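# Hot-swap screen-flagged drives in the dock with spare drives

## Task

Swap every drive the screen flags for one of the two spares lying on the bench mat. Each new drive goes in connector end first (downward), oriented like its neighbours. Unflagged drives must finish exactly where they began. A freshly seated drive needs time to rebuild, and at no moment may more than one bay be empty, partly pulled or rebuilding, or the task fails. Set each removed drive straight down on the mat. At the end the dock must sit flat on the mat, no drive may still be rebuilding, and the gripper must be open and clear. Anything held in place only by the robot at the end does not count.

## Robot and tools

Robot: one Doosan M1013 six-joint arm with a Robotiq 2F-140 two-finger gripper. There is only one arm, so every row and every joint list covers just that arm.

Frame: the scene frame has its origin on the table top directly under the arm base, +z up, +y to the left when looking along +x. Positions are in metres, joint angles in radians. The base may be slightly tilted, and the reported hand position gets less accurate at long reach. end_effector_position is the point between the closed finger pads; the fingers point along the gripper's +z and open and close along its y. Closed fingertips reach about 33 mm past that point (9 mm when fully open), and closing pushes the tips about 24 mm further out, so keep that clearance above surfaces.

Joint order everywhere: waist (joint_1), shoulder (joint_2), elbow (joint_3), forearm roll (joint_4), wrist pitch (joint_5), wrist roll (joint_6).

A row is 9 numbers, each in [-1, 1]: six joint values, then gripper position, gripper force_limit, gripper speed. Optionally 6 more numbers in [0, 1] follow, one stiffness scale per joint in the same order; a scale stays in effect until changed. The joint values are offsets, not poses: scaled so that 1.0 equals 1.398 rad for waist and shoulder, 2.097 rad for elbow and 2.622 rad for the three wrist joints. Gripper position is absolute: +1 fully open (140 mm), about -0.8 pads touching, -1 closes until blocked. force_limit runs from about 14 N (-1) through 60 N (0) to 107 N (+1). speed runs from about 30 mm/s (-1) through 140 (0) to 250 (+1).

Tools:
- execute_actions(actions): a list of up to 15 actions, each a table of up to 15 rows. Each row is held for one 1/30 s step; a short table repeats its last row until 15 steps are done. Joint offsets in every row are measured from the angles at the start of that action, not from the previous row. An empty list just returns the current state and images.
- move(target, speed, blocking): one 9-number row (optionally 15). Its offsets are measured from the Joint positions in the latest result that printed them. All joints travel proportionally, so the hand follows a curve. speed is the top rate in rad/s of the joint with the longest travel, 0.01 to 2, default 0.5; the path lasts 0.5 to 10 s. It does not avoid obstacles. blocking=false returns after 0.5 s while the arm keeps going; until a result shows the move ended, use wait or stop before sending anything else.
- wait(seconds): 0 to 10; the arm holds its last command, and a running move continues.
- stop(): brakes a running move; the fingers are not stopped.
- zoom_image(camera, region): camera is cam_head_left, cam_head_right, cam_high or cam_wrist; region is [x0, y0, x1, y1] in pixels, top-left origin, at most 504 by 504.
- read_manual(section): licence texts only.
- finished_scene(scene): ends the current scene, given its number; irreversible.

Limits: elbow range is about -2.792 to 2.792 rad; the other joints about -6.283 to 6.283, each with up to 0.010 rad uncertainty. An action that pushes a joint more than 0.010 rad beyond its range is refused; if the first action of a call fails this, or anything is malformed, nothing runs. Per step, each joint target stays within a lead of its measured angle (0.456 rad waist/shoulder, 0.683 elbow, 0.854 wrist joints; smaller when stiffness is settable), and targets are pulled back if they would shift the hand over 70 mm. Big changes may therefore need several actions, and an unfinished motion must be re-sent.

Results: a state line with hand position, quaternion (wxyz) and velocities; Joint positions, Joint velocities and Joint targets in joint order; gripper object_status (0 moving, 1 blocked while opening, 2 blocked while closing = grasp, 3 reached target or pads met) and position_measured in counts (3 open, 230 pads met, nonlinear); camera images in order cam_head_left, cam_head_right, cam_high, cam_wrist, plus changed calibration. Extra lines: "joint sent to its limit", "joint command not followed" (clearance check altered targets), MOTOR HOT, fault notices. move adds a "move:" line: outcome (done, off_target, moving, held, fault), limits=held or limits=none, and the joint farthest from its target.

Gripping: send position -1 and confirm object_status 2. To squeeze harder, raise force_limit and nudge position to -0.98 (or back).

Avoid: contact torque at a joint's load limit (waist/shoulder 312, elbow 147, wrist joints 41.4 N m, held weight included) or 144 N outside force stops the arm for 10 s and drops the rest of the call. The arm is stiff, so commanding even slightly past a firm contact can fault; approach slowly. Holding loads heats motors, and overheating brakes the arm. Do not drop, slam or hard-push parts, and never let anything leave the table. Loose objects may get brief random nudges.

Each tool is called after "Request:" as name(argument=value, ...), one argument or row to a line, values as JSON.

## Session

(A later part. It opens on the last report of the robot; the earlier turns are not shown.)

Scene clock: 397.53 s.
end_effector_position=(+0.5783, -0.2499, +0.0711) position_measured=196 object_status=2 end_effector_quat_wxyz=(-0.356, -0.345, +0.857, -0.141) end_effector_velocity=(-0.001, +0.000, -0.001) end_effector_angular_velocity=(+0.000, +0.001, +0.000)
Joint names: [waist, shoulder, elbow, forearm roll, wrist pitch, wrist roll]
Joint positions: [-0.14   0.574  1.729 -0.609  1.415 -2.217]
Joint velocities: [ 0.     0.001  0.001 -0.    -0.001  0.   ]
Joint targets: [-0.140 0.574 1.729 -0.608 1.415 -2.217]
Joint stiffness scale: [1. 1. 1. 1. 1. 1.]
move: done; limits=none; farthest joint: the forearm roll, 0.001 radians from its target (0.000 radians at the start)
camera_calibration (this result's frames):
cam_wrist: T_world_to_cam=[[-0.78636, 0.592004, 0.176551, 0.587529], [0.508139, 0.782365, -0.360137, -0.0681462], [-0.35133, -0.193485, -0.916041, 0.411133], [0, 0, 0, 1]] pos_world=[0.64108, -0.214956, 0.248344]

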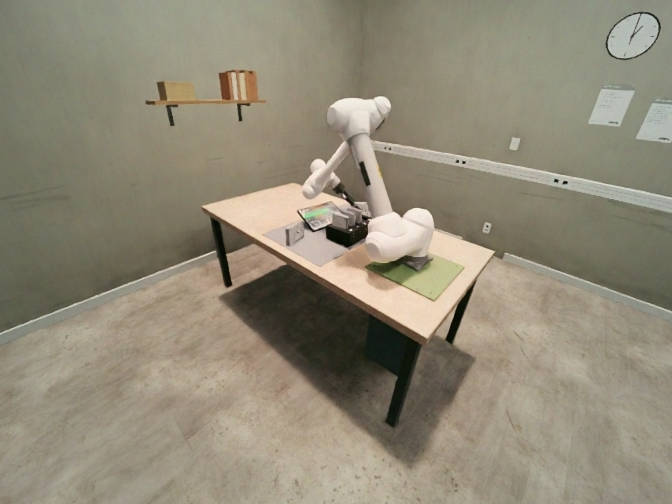

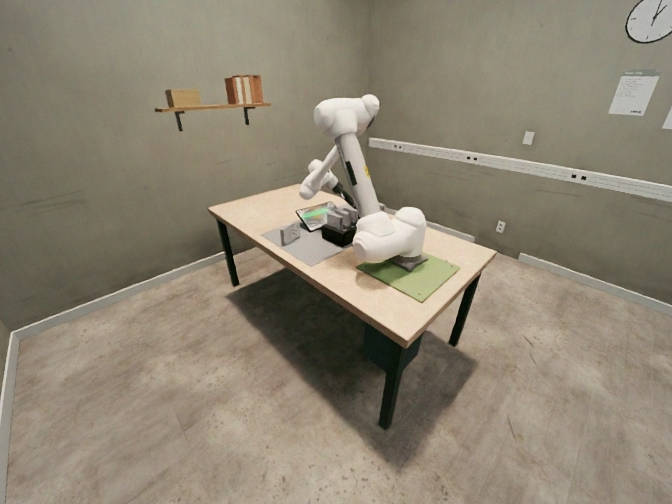

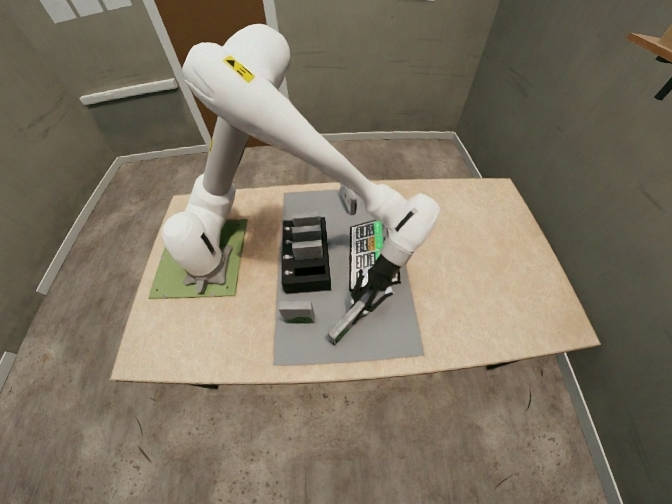

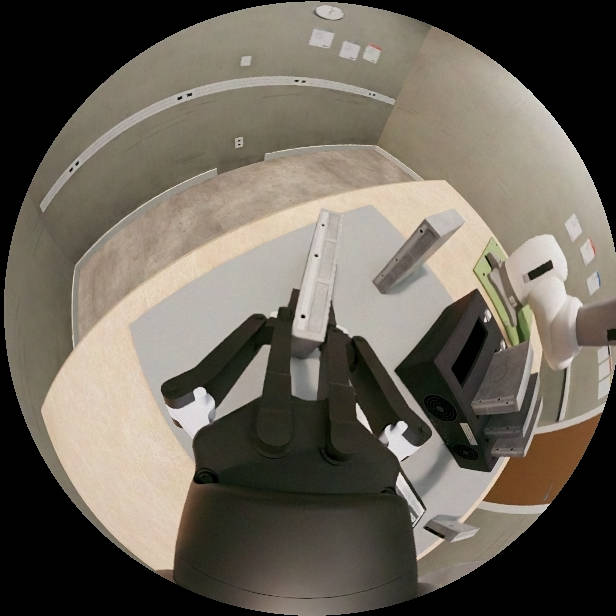

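Request:
move(
  target=[0, -0.1284, -0.0703, 0.002, 0.1016, -0.0717, -1, 1, 0.3],
  speed=0.6,
)

Scene clock: 440.20 s.
end_effector_position=(+0.5789, -0.2511, +0.2722) position_measured=196 object_status=2 end_effector_quat_wxyz=(-0.356, -0.344, +0.857, -0.142) end_effector_velocity=(-0.001, +0.000, +0.001) end_effector_angular_velocity=(+0.001, +0.003, -0.000)
Joint names: [waist, shoulder, elbow, forearm roll, wrist pitch, wrist roll]
Joint positions: [-0.14   0.398  1.584 -0.606  1.679 -2.396]
Joint velocities: [ 0.    -0.     0.    -0.     0.003 -0.002]
Joint targets: [-0.140 0.394 1.581 -0.603 1.681 -2.405]
Joint stiffness scale: [1. 1. 1. 1. 1. 1.]
move: done; limits=none; farthest joint: the wrist roll, 0.009 radians from its target (0.188 radians at the start)
camera_calibration (this result's frames):
cam_wrist: T_world_to_cam=[[-0.785903, 0.593458, 0.173676, 0.554116], [0.509459, 0.780621, -0.362054, 0.00419454], [-0.350439, -0.196058, -0.915835, 0.59419], [0, 0, 0, 1]] pos_world=[0.641572, -0.215623, 0.449462]

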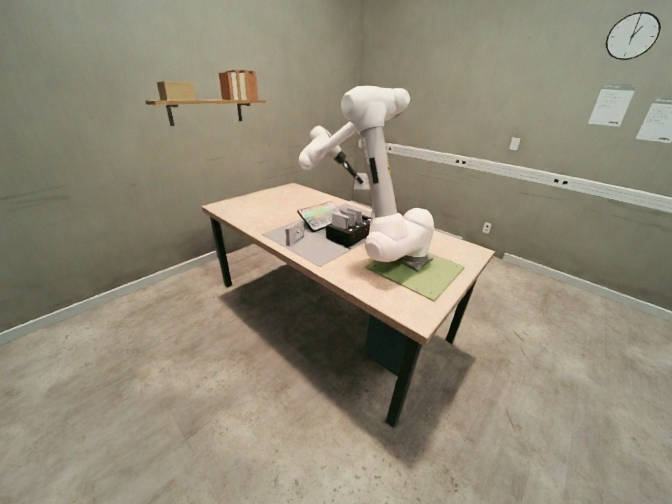

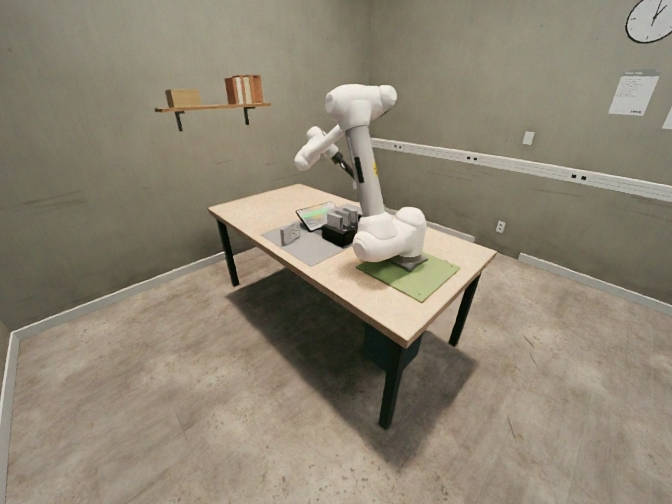

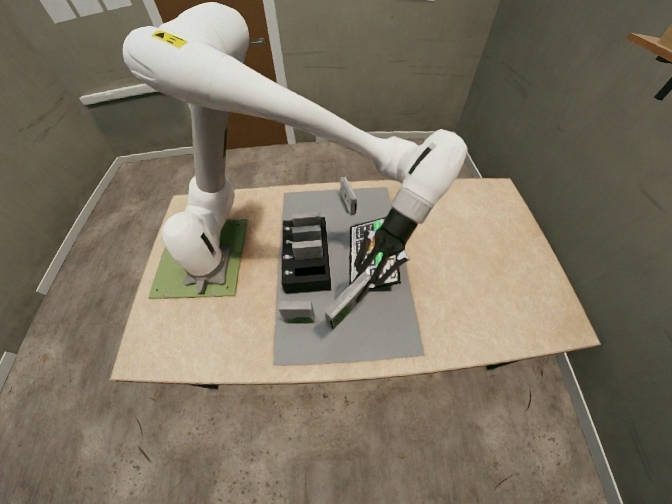

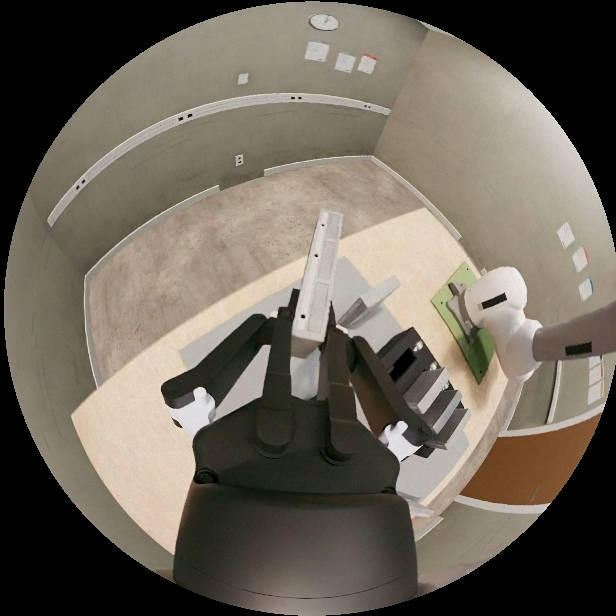

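Request:
move(
  target=[-0.3677, -0.7252, 0.3484, 0.4654, -0.3064, -0.0452, -1, 1, 0.3],
  speed=0.7,
)

Scene clock: 449.07 s.
end_effector_position=(+0.4123, -0.0968, +0.3601) position_measured=196 object_status=2 end_effector_quat_wxyz=(+0.382, -0.001, +0.924, +0.002) end_effector_velocity=(+0.000, -0.000, +0.000) end_effector_angular_velocity=(-0.000, -0.003, -0.002)
Joint names: [waist, shoulder, elbow, forearm roll, wrist pitch, wrist roll]
Joint positions: [-0.65  -0.612  2.312  0.611  0.878 -2.506]
Joint velocities: [-0.001 -0.001  0.001  0.002 -0.003 -0.001]
Joint targets: [-0.654 -0.616 2.315 0.614 0.876 -2.514]
Joint stiffness scale: [1. 1. 1. 1. 1. 1.]
move: done; limits=none; farthest joint: the wrist roll, 0.009 radians from its target (0.119 radians at the start)
camera_calibration (this result's frames):
cam_wrist: T_world_to_cam=[[-0.175299, 0.972041, -0.156228, 0.220056], [0.362454, 0.21126, 0.907743, -0.451255], [0.915368, 0.1025, -0.389353, -0.0360923], [0, 0, 0, 1]] pos_world=[0.235172, -0.114872, 0.429949]

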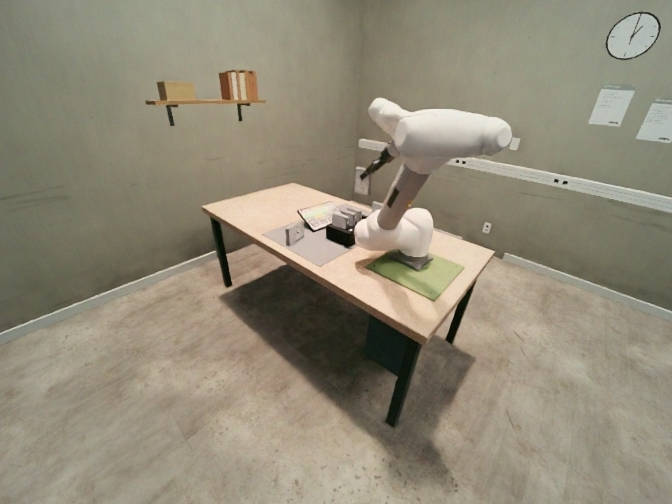

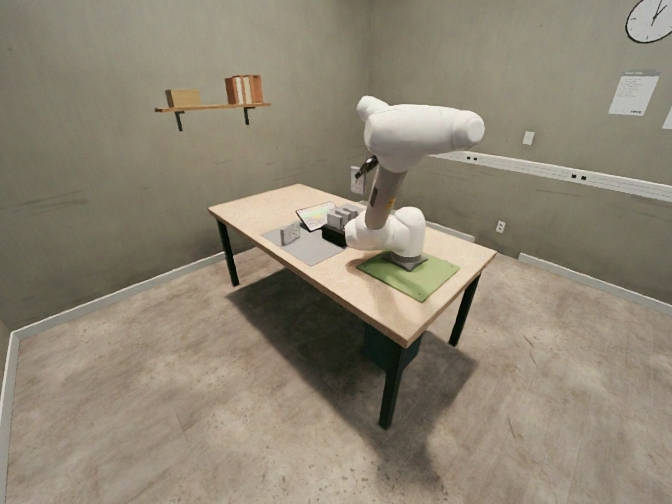

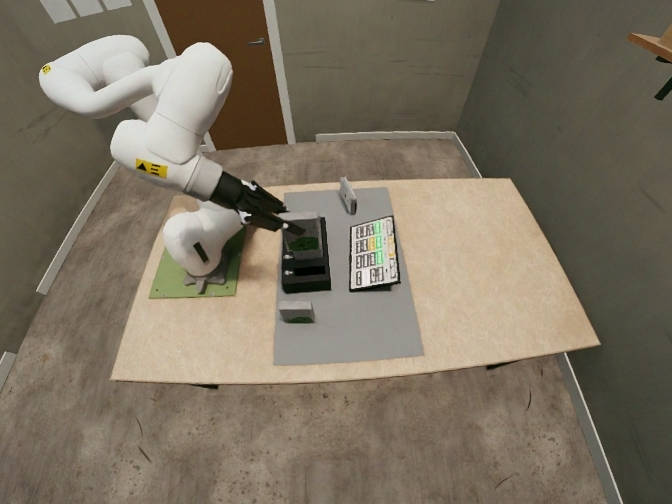

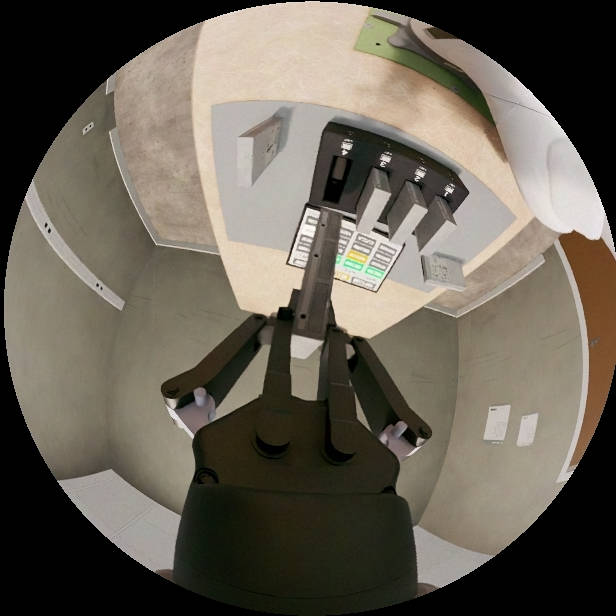

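Request:
move(
  target=[0, 0.0734, 0.1086, 0.0892, -0.0942, -0.1227, -1, 1, 0.3],
  speed=0.5,
)

Scene clock: 471.53 s.
end_effector_position=(+0.4122, -0.0966, +0.2202) position_measured=196 object_status=2 end_effector_quat_wxyz=(+0.382, -0.000, +0.924, +0.002) end_effector_velocity=(+0.000, -0.000, +0.000) end_effector_angular_velocity=(-0.002, -0.002, -0.001)
Joint names: [waist, shoulder, elbow, forearm roll, wrist pitch, wrist roll]
Joint positions: [-0.65  -0.513  2.537  0.842  0.634 -2.819]
Joint velocities: [ 0.    -0.001  0.     0.002 -0.002 -0.002]
Joint targets: [-0.650 -0.510 2.539 0.845 0.631 -2.827]
Joint stiffness scale: [1. 1. 1. 1. 1. 1.]
move: done; limits=none; farthest joint: the wrist roll, 0.009 radians from its target (0.322 radians at the start)
camera_calibration (this result's frames):
cam_wrist: T_world_to_cam=[[-0.174894, 0.972181, -0.155807, 0.197682], [0.362378, 0.210697, 0.907904, -0.324385], [0.915475, 0.102326, -0.389147, -0.0906021], [0, 0, 0, 1]] pos_world=[0.235067, -0.114565, 0.290053]

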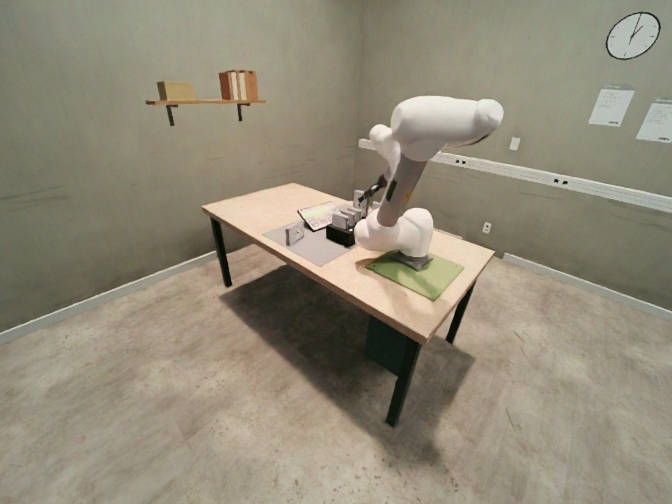

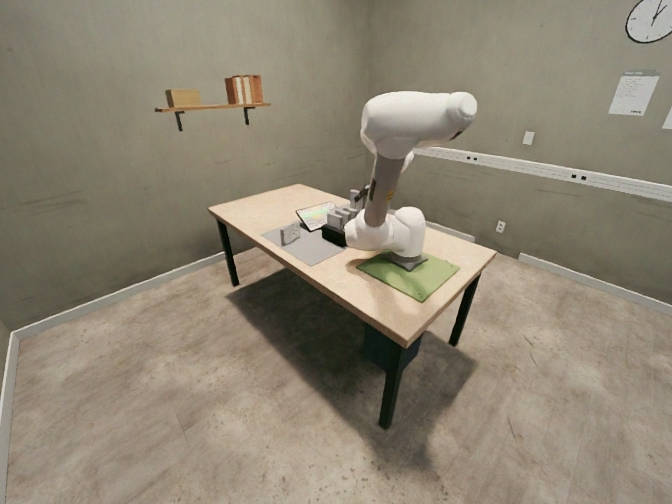

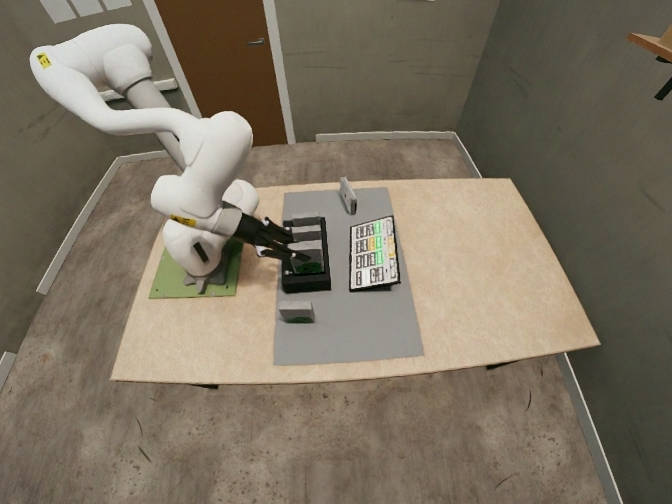

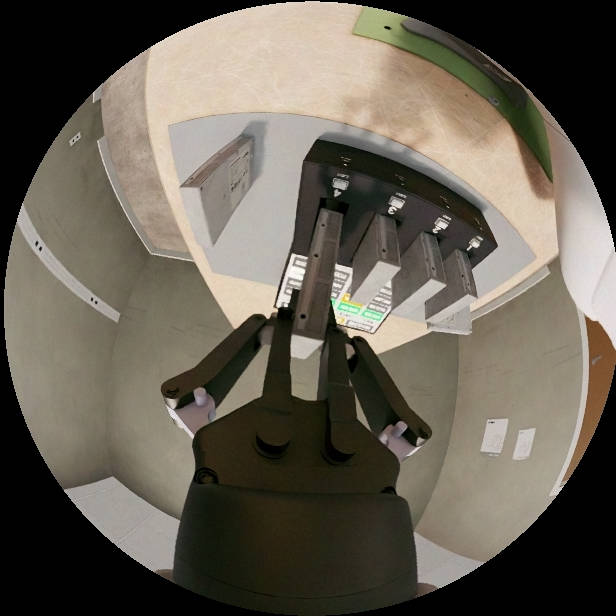

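Request:
zoom_image(
  camera="cam_wrist",
  region=[280, 150, 440, 290],
)

Request:
zoom_image(
  camera="cam_high",
  region=[265, 215, 345, 300],
)

Region (280, 150, 440, 290) of cam_wrist's 616x616 image, scaled by 3.150, with more detail than that image has; it fills the top 441 rows of this view, and the rest is white.

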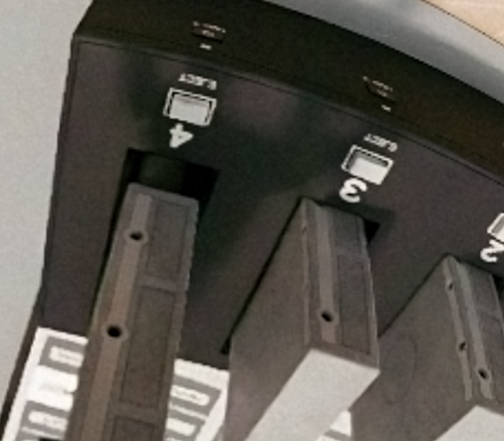

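Region (265, 215, 345, 300) of cam_high's 672x504 image, scaled by 5.929, with more detail than that image has; it fills the left 474 columns of this view, and the rest is white.

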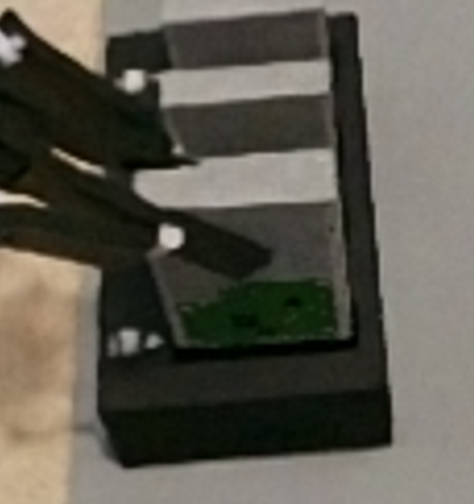

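Request:
move(
  target=[0, 0.0471, 0.0305, 0.0538, -0.0296, -0.0687, -1, 1, 0.3, 0.5, 0.5, 0.5, 0.5, 0.5, 0.5],
  speed=0.25,
)

Scene clock: 491.33 s.
end_effector_position=(+0.4222, -0.0977, +0.1990) position_measured=196 object_status=2 end_effector_quat_wxyz=(+0.396, +0.002, +0.918, +0.004) end_effector_velocity=(+0.000, -0.000, +0.001) end_effector_angular_velocity=(-0.001, -0.001, +0.002)
Joint names: [waist, shoulder, elbow, forearm roll, wrist pitch, wrist roll]
Joint positions: [-0.65  -0.465  2.575  0.996  0.576 -2.979]
Joint velocities: [ 0.     0.    -0.001  0.     0.    -0.002]
Joint targets: [-0.650 -0.448 2.600 0.983 0.556 -2.999]
Joint stiffness scale: [0.5 0.5 0.5 0.5 0.5 0.5]
move: off_target; limits=none; farthest joint: the elbow, 0.026 radians from its target (0.064 radians at the start)
camera_calibration (this result's frames):
cam_wrist: T_world_to_cam=[[-0.167843, 0.97358, -0.154825, 0.194198], [0.33445, 0.203974, 0.920075, -0.299788], [0.927347, 0.102647, -0.359849, -0.118606], [0, 0, 0, 1]] pos_world=[0.242848, -0.115743, 0.263214]

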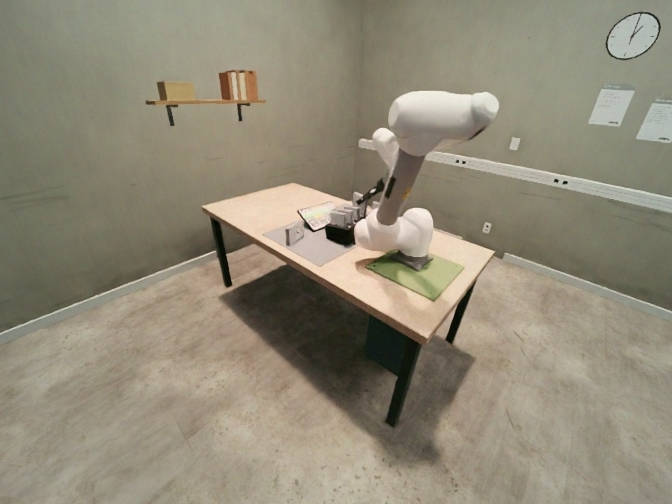

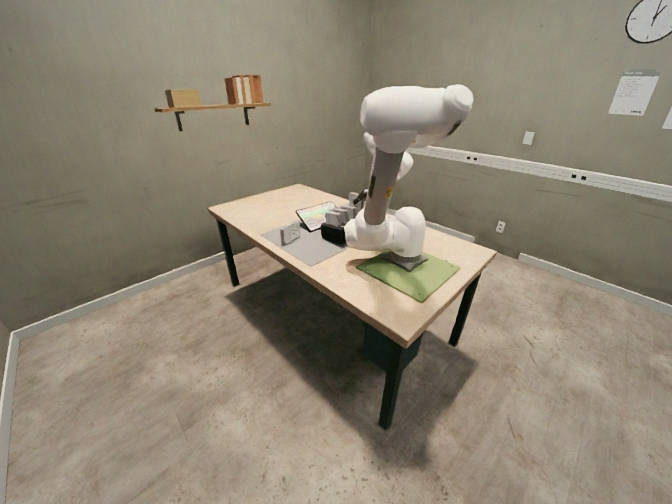

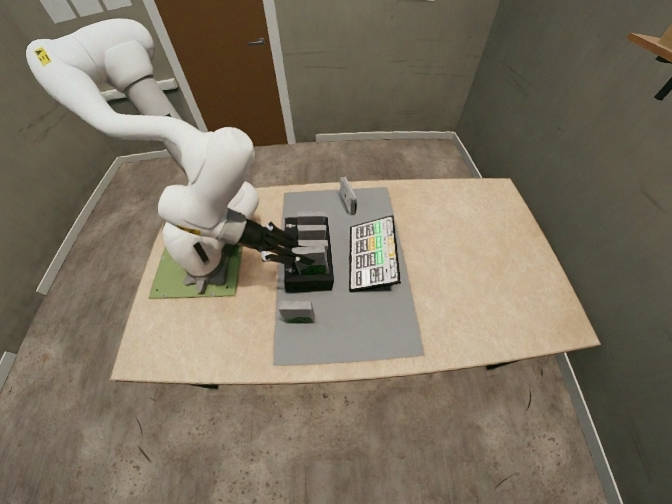

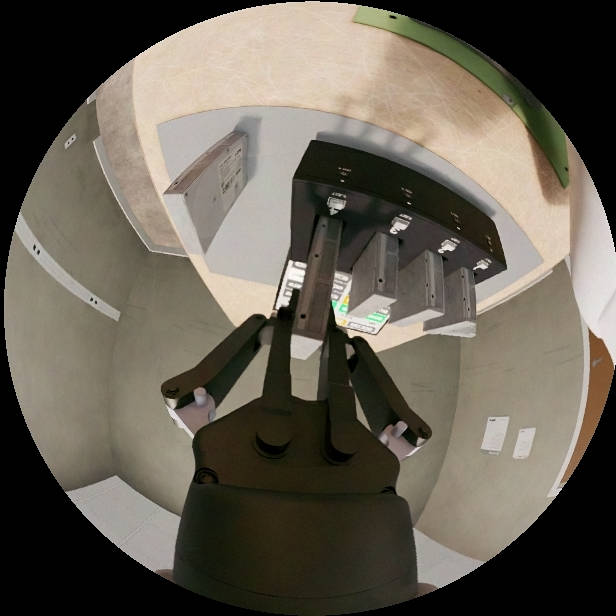

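Request:
move(
  target=[0, -0.0375, -0.0197, -0.0600, 0.0233, 0.0637, -1, 1, 0.3, 1, 1, 1, 1, 1, 1],
  speed=0.25,
)

Request:
zoom_image(
  camera="cam_high",
  region=[265, 215, 345, 300],
)

Request:
zoom_image(
  camera="cam_wrist",
  region=[280, 150, 440, 290],
)

Scene clock: 501.50 s.
end_effector_position=(+0.4122, -0.0962, +0.2202) position_measured=196 object_status=2 end_effector_quat_wxyz=(+0.382, -0.001, +0.924, +0.002) end_effector_velocity=(-0.000, -0.000, +0.001) end_effector_angular_velocity=(-0.000, -0.000, -0.001)
Joint names: [waist, shoulder, elbow, forearm roll, wrist pitch, wrist roll]
Joint positions: [-0.65  -0.513  2.536  0.842  0.635 -2.821]
Joint velocities: [ 0.    -0.001 -0.001 -0.002  0.001  0.003]
Joint targets: [-0.650 -0.517 2.534 0.839 0.637 -2.812]
Joint stiffness scale: [1. 1. 1. 1. 1. 1.]
move: done; limits=none; farthest joint: the wrist roll, 0.009 radians from its target (0.167 radians at the start)
camera_calibration (this result's frames):
cam_wrist: T_world_to_cam=[[-0.177031, 0.971729, -0.156212, 0.198227], [0.362026, 0.211884, 0.907768, -0.324156], [0.915204, 0.10415, -0.389301, -0.0903228], [0, 0, 0, 1]] pos_world=[0.235109, -0.114532, 0.290061]

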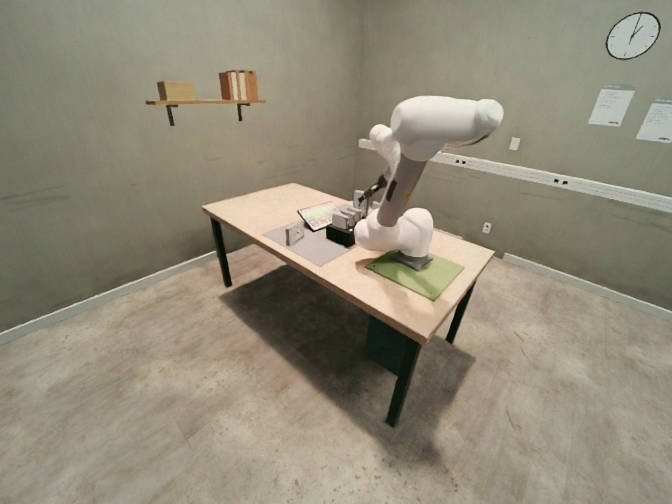

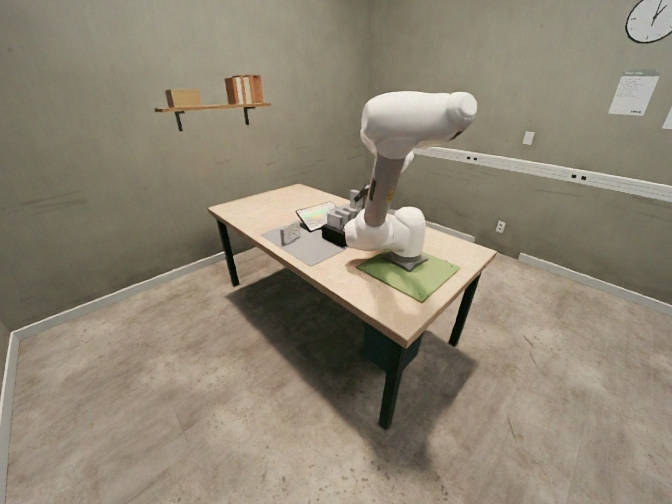

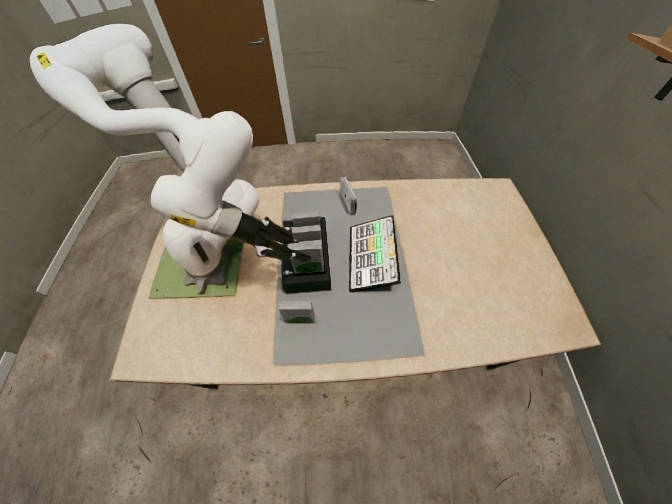

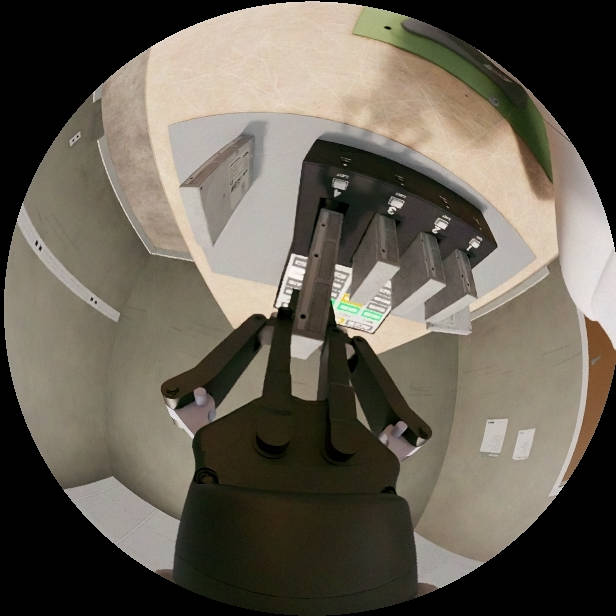

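Region (265, 215, 345, 300) of cam_high's 672x504 image, scaled by 5.929, with more detail than that image has; it fills the left 474 columns of this view, and the rest is white.

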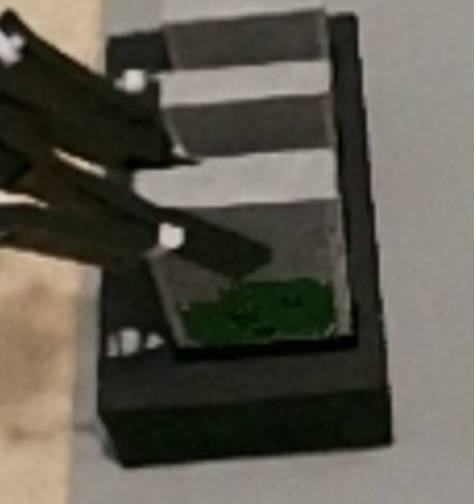

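Region (280, 150, 440, 290) of cam_wrist's 616x616 image, scaled by 3.150, with more detail than that image has; it fills the top 441 rows of this view, and the rest is white.

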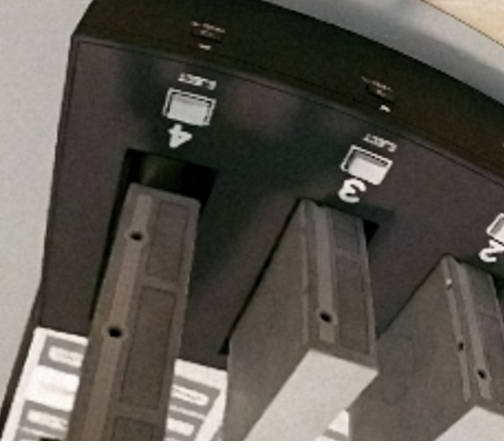

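Request:
move(
  target=[0.0087, -0.0048, -0.0072, -0.0259, 0.0066, 0.028, -1, 1, 0.3],
  speed=0.3,
)

Request:
zoom_image(
  camera="cam_high",
  region=[265, 215, 345, 300],
)

Scene clock: 530.80 s.
end_effector_position=(+0.4075, -0.0961, +0.2200) position_measured=196 object_status=2 end_effector_quat_wxyz=(+0.368, -0.001, +0.930, +0.002) end_effector_velocity=(-0.000, -0.000, +0.000) end_effector_angular_velocity=(-0.001, +0.000, -0.001)
Joint names: [waist, shoulder, elbow, forearm roll, wrist pitch, wrist roll]
Joint positions: [-0.642 -0.516  2.524  0.777  0.65  -2.756]
Joint velocities: [ 0.    -0.001 -0.    -0.002 -0.     0.002]
Joint targets: [-0.638 -0.520 2.521 0.774 0.652 -2.747]
Joint stiffness scale: [1. 1. 1. 1. 1. 1.]
move: done; limits=none; farthest joint: the wrist roll, 0.009 radians from its target (0.073 radians at the start)
camera_calibration (this result's frames):
cam_wrist: T_world_to_cam=[[-0.1813, 0.971758, -0.151055, 0.197906], [0.389008, 0.211937, 0.896524, -0.330812], [0.903218, 0.103778, -0.416445, -0.0752673], [0, 0, 0, 1]] pos_world=[0.232551, -0.114394, 0.295131]

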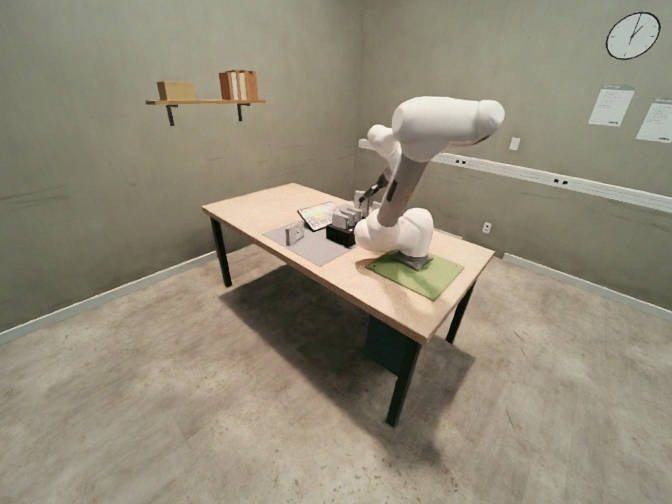

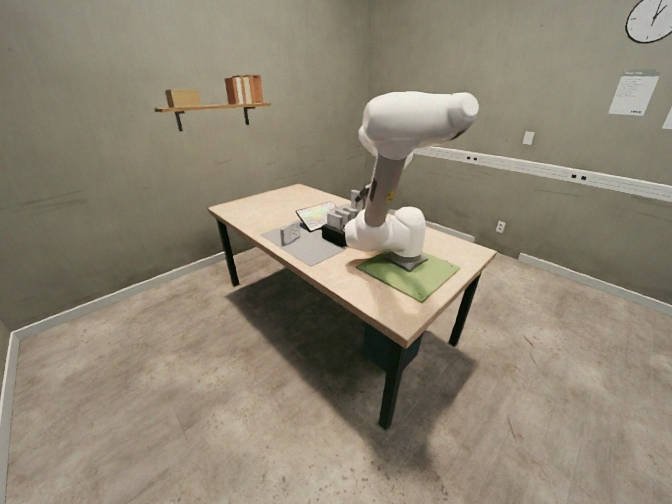

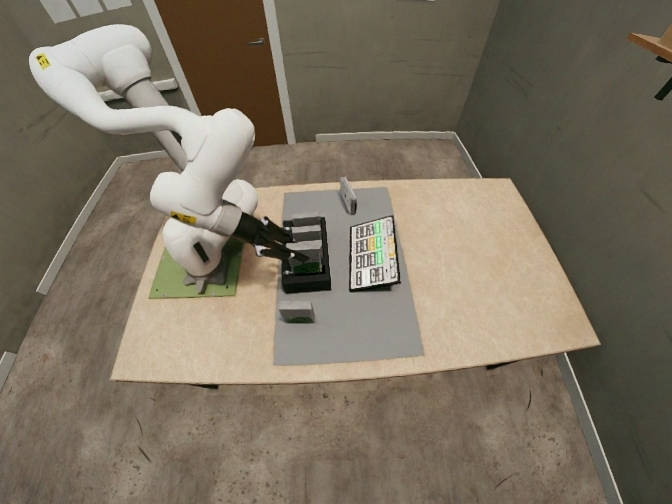

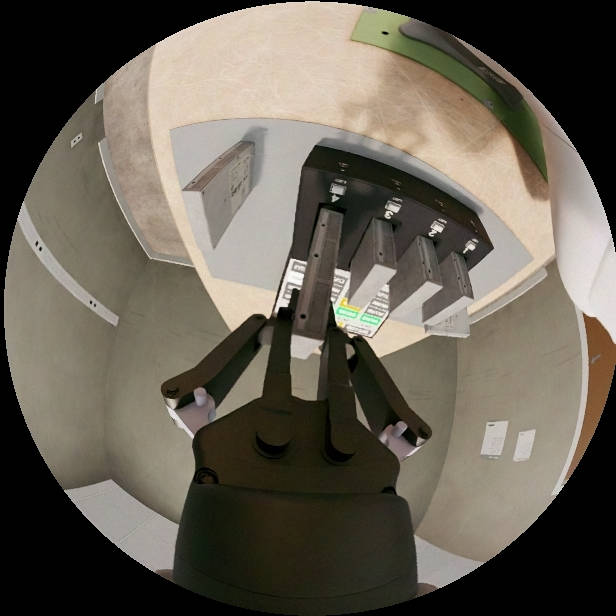

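Region (265, 215, 345, 300) of cam_high's 672x504 image, scaled by 5.929, with more detail than that image has; it fills the left 474 columns of this view, and the rest is white.

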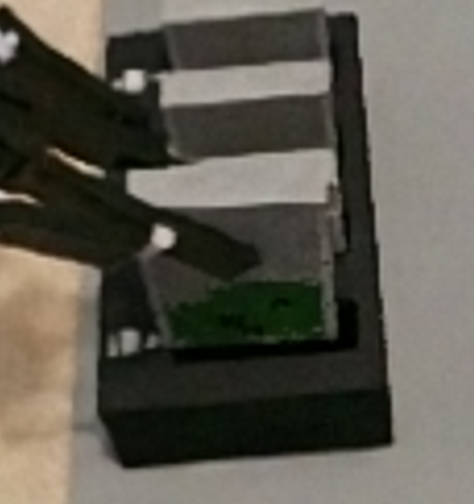

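Request:
move(
  target=[0.0137, 0.0112, -0.0037, 0, -0.0069, 0.0064, -1, 1, 0.3],
  speed=0.3,
)

Request:
zoom_image(
  camera="cam_high",
  region=[265, 215, 345, 300],
)

Scene clock: 559.10 s.
end_effector_position=(+0.4128, -0.0966, +0.2201) position_measured=196 object_status=2 end_effector_quat_wxyz=(+0.368, -0.001, +0.930, +0.001) end_effector_velocity=(+0.001, +0.000, -0.000) end_effector_angular_velocity=(+0.001, +0.001, -0.000)
Joint names: [waist, shoulder, elbow, forearm roll, wrist pitch, wrist roll]
Joint positions: [-0.627 -0.505  2.52   0.777  0.634 -2.748]
Joint velocities: [ 0.002  0.002 -0.    -0.    -0.002  0.002]
Joint targets: [-0.623 -0.501 2.517 0.777 0.632 -2.739]
Joint stiffness scale: [1. 1. 1. 1. 1. 1.]
move: done; limits=none; farthest joint: the wrist roll, 0.009 radians from its target (0.017 radians at the start)
camera_calibration (this result's frames):
cam_wrist: T_world_to_cam=[[-0.180708, 0.971733, -0.151919, 0.199254], [0.388858, 0.212465, 0.896464, -0.332704], [0.903401, 0.102924, -0.41626, -0.080123], [0, 0, 0, 1]] pos_world=[0.237765, -0.114687, 0.295176]

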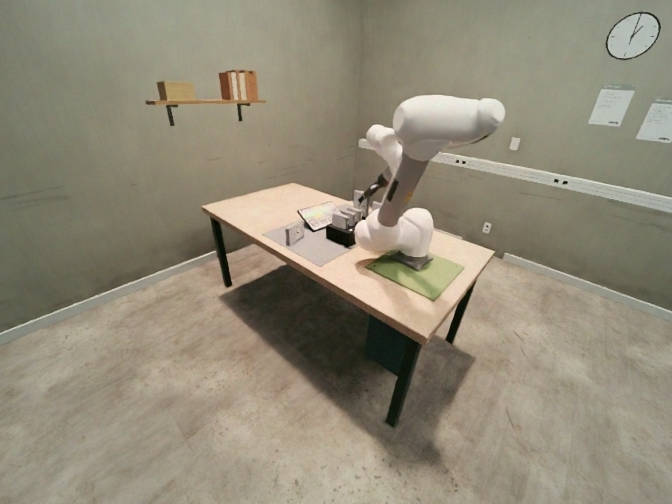

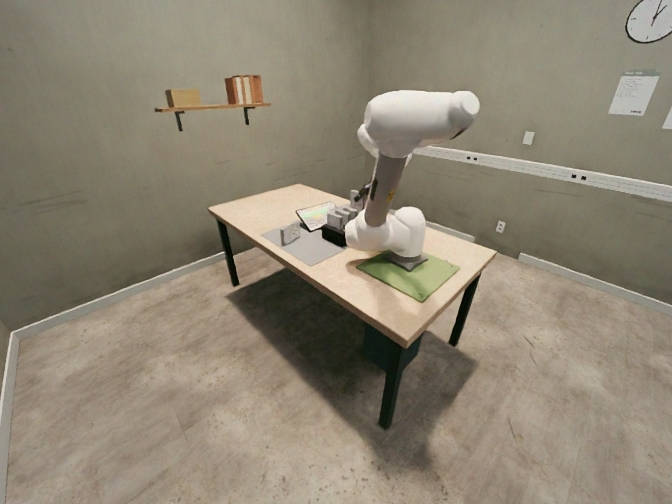

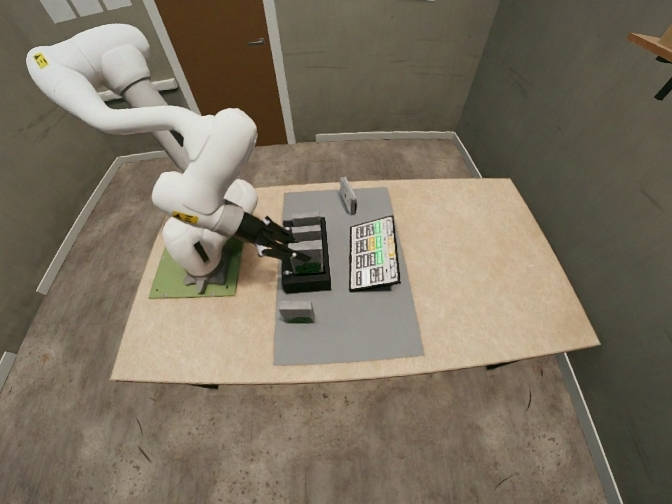

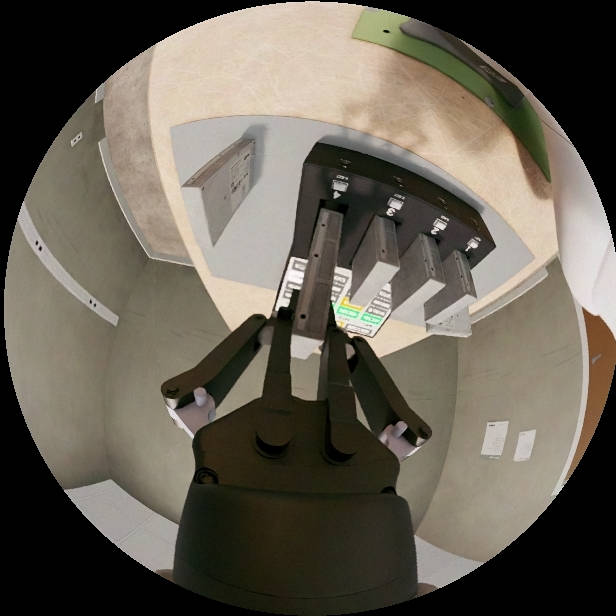

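Region (265, 215, 345, 300) of cam_high's 672x504 image, scaled by 5.929, with more detail than that image has; it fills the left 474 columns of this view, and the rest is white.

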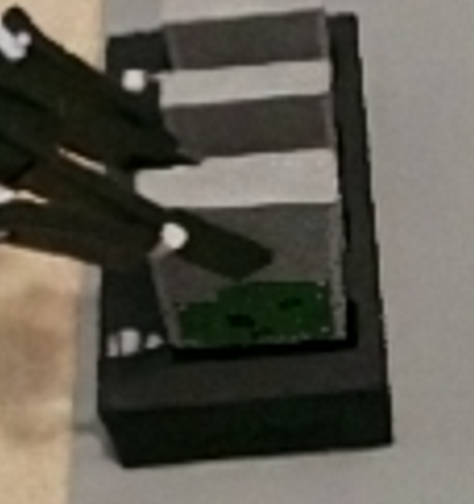

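Request:
move(
  target=[0, 0.0327, 0.0226, 0.0354, -0.023, -0.0455, -1, 1, 0.3, 1, 0.7, 0.7, 0.7, 0.7, 0.7],
  speed=0.15,
)

Scene clock: 566.87 s.
end_effector_position=(+0.4130, -0.0957, +0.1905) position_measured=196 object_status=2 end_effector_quat_wxyz=(+0.368, -0.001, +0.930, +0.003) end_effector_velocity=(+0.000, +0.000, +0.000) end_effector_angular_velocity=(-0.000, -0.001, +0.001)
Joint names: [waist, shoulder, elbow, forearm roll, wrist pitch, wrist roll]
Joint positions: [-0.627 -0.464  2.563  0.867  0.58  -2.855]
Joint velocities: [ 0.     0.    -0.     0.002  0.    -0.002]
Joint targets: [-0.627 -0.459 2.567 0.870 0.574 -2.867]
Joint stiffness scale: [1.  0.7 0.7 0.7 0.7 0.7]
move: off_target; limits=none; farthest joint: the wrist roll, 0.012 radians from its target (0.119 radians at the start)
camera_calibration (this result's frames):
cam_wrist: T_world_to_cam=[[-0.180953, 0.972185, -0.148703, 0.193549], [0.388571, 0.209569, 0.89727, -0.306768], [0.903476, 0.104582, -0.415685, -0.0927475], [0, 0, 0, 1]] pos_world=[0.23802, -0.114177, 0.265481]

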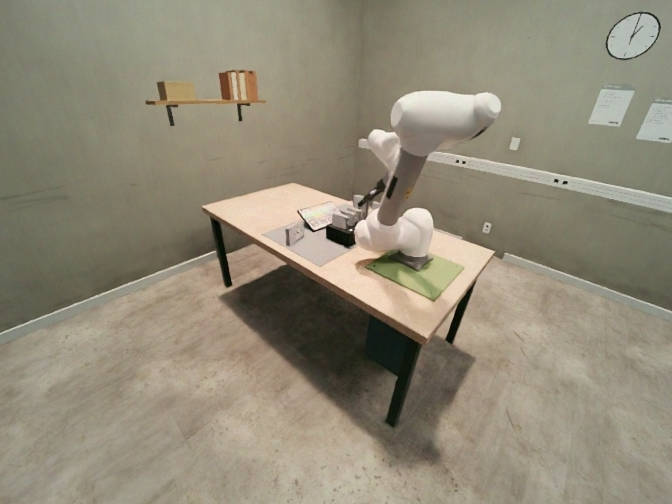

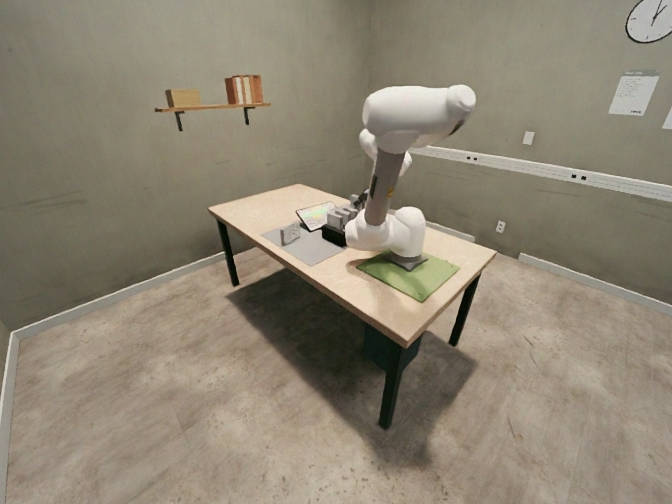

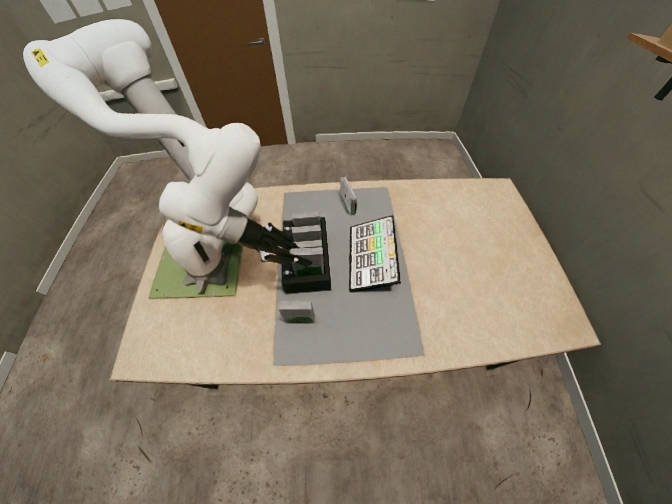

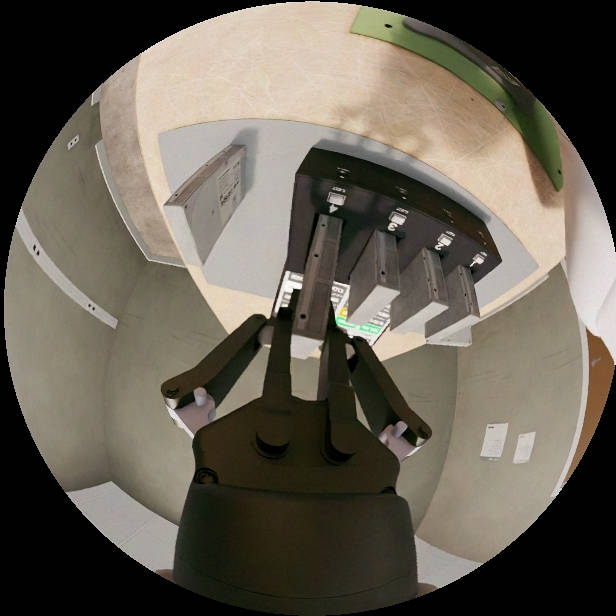

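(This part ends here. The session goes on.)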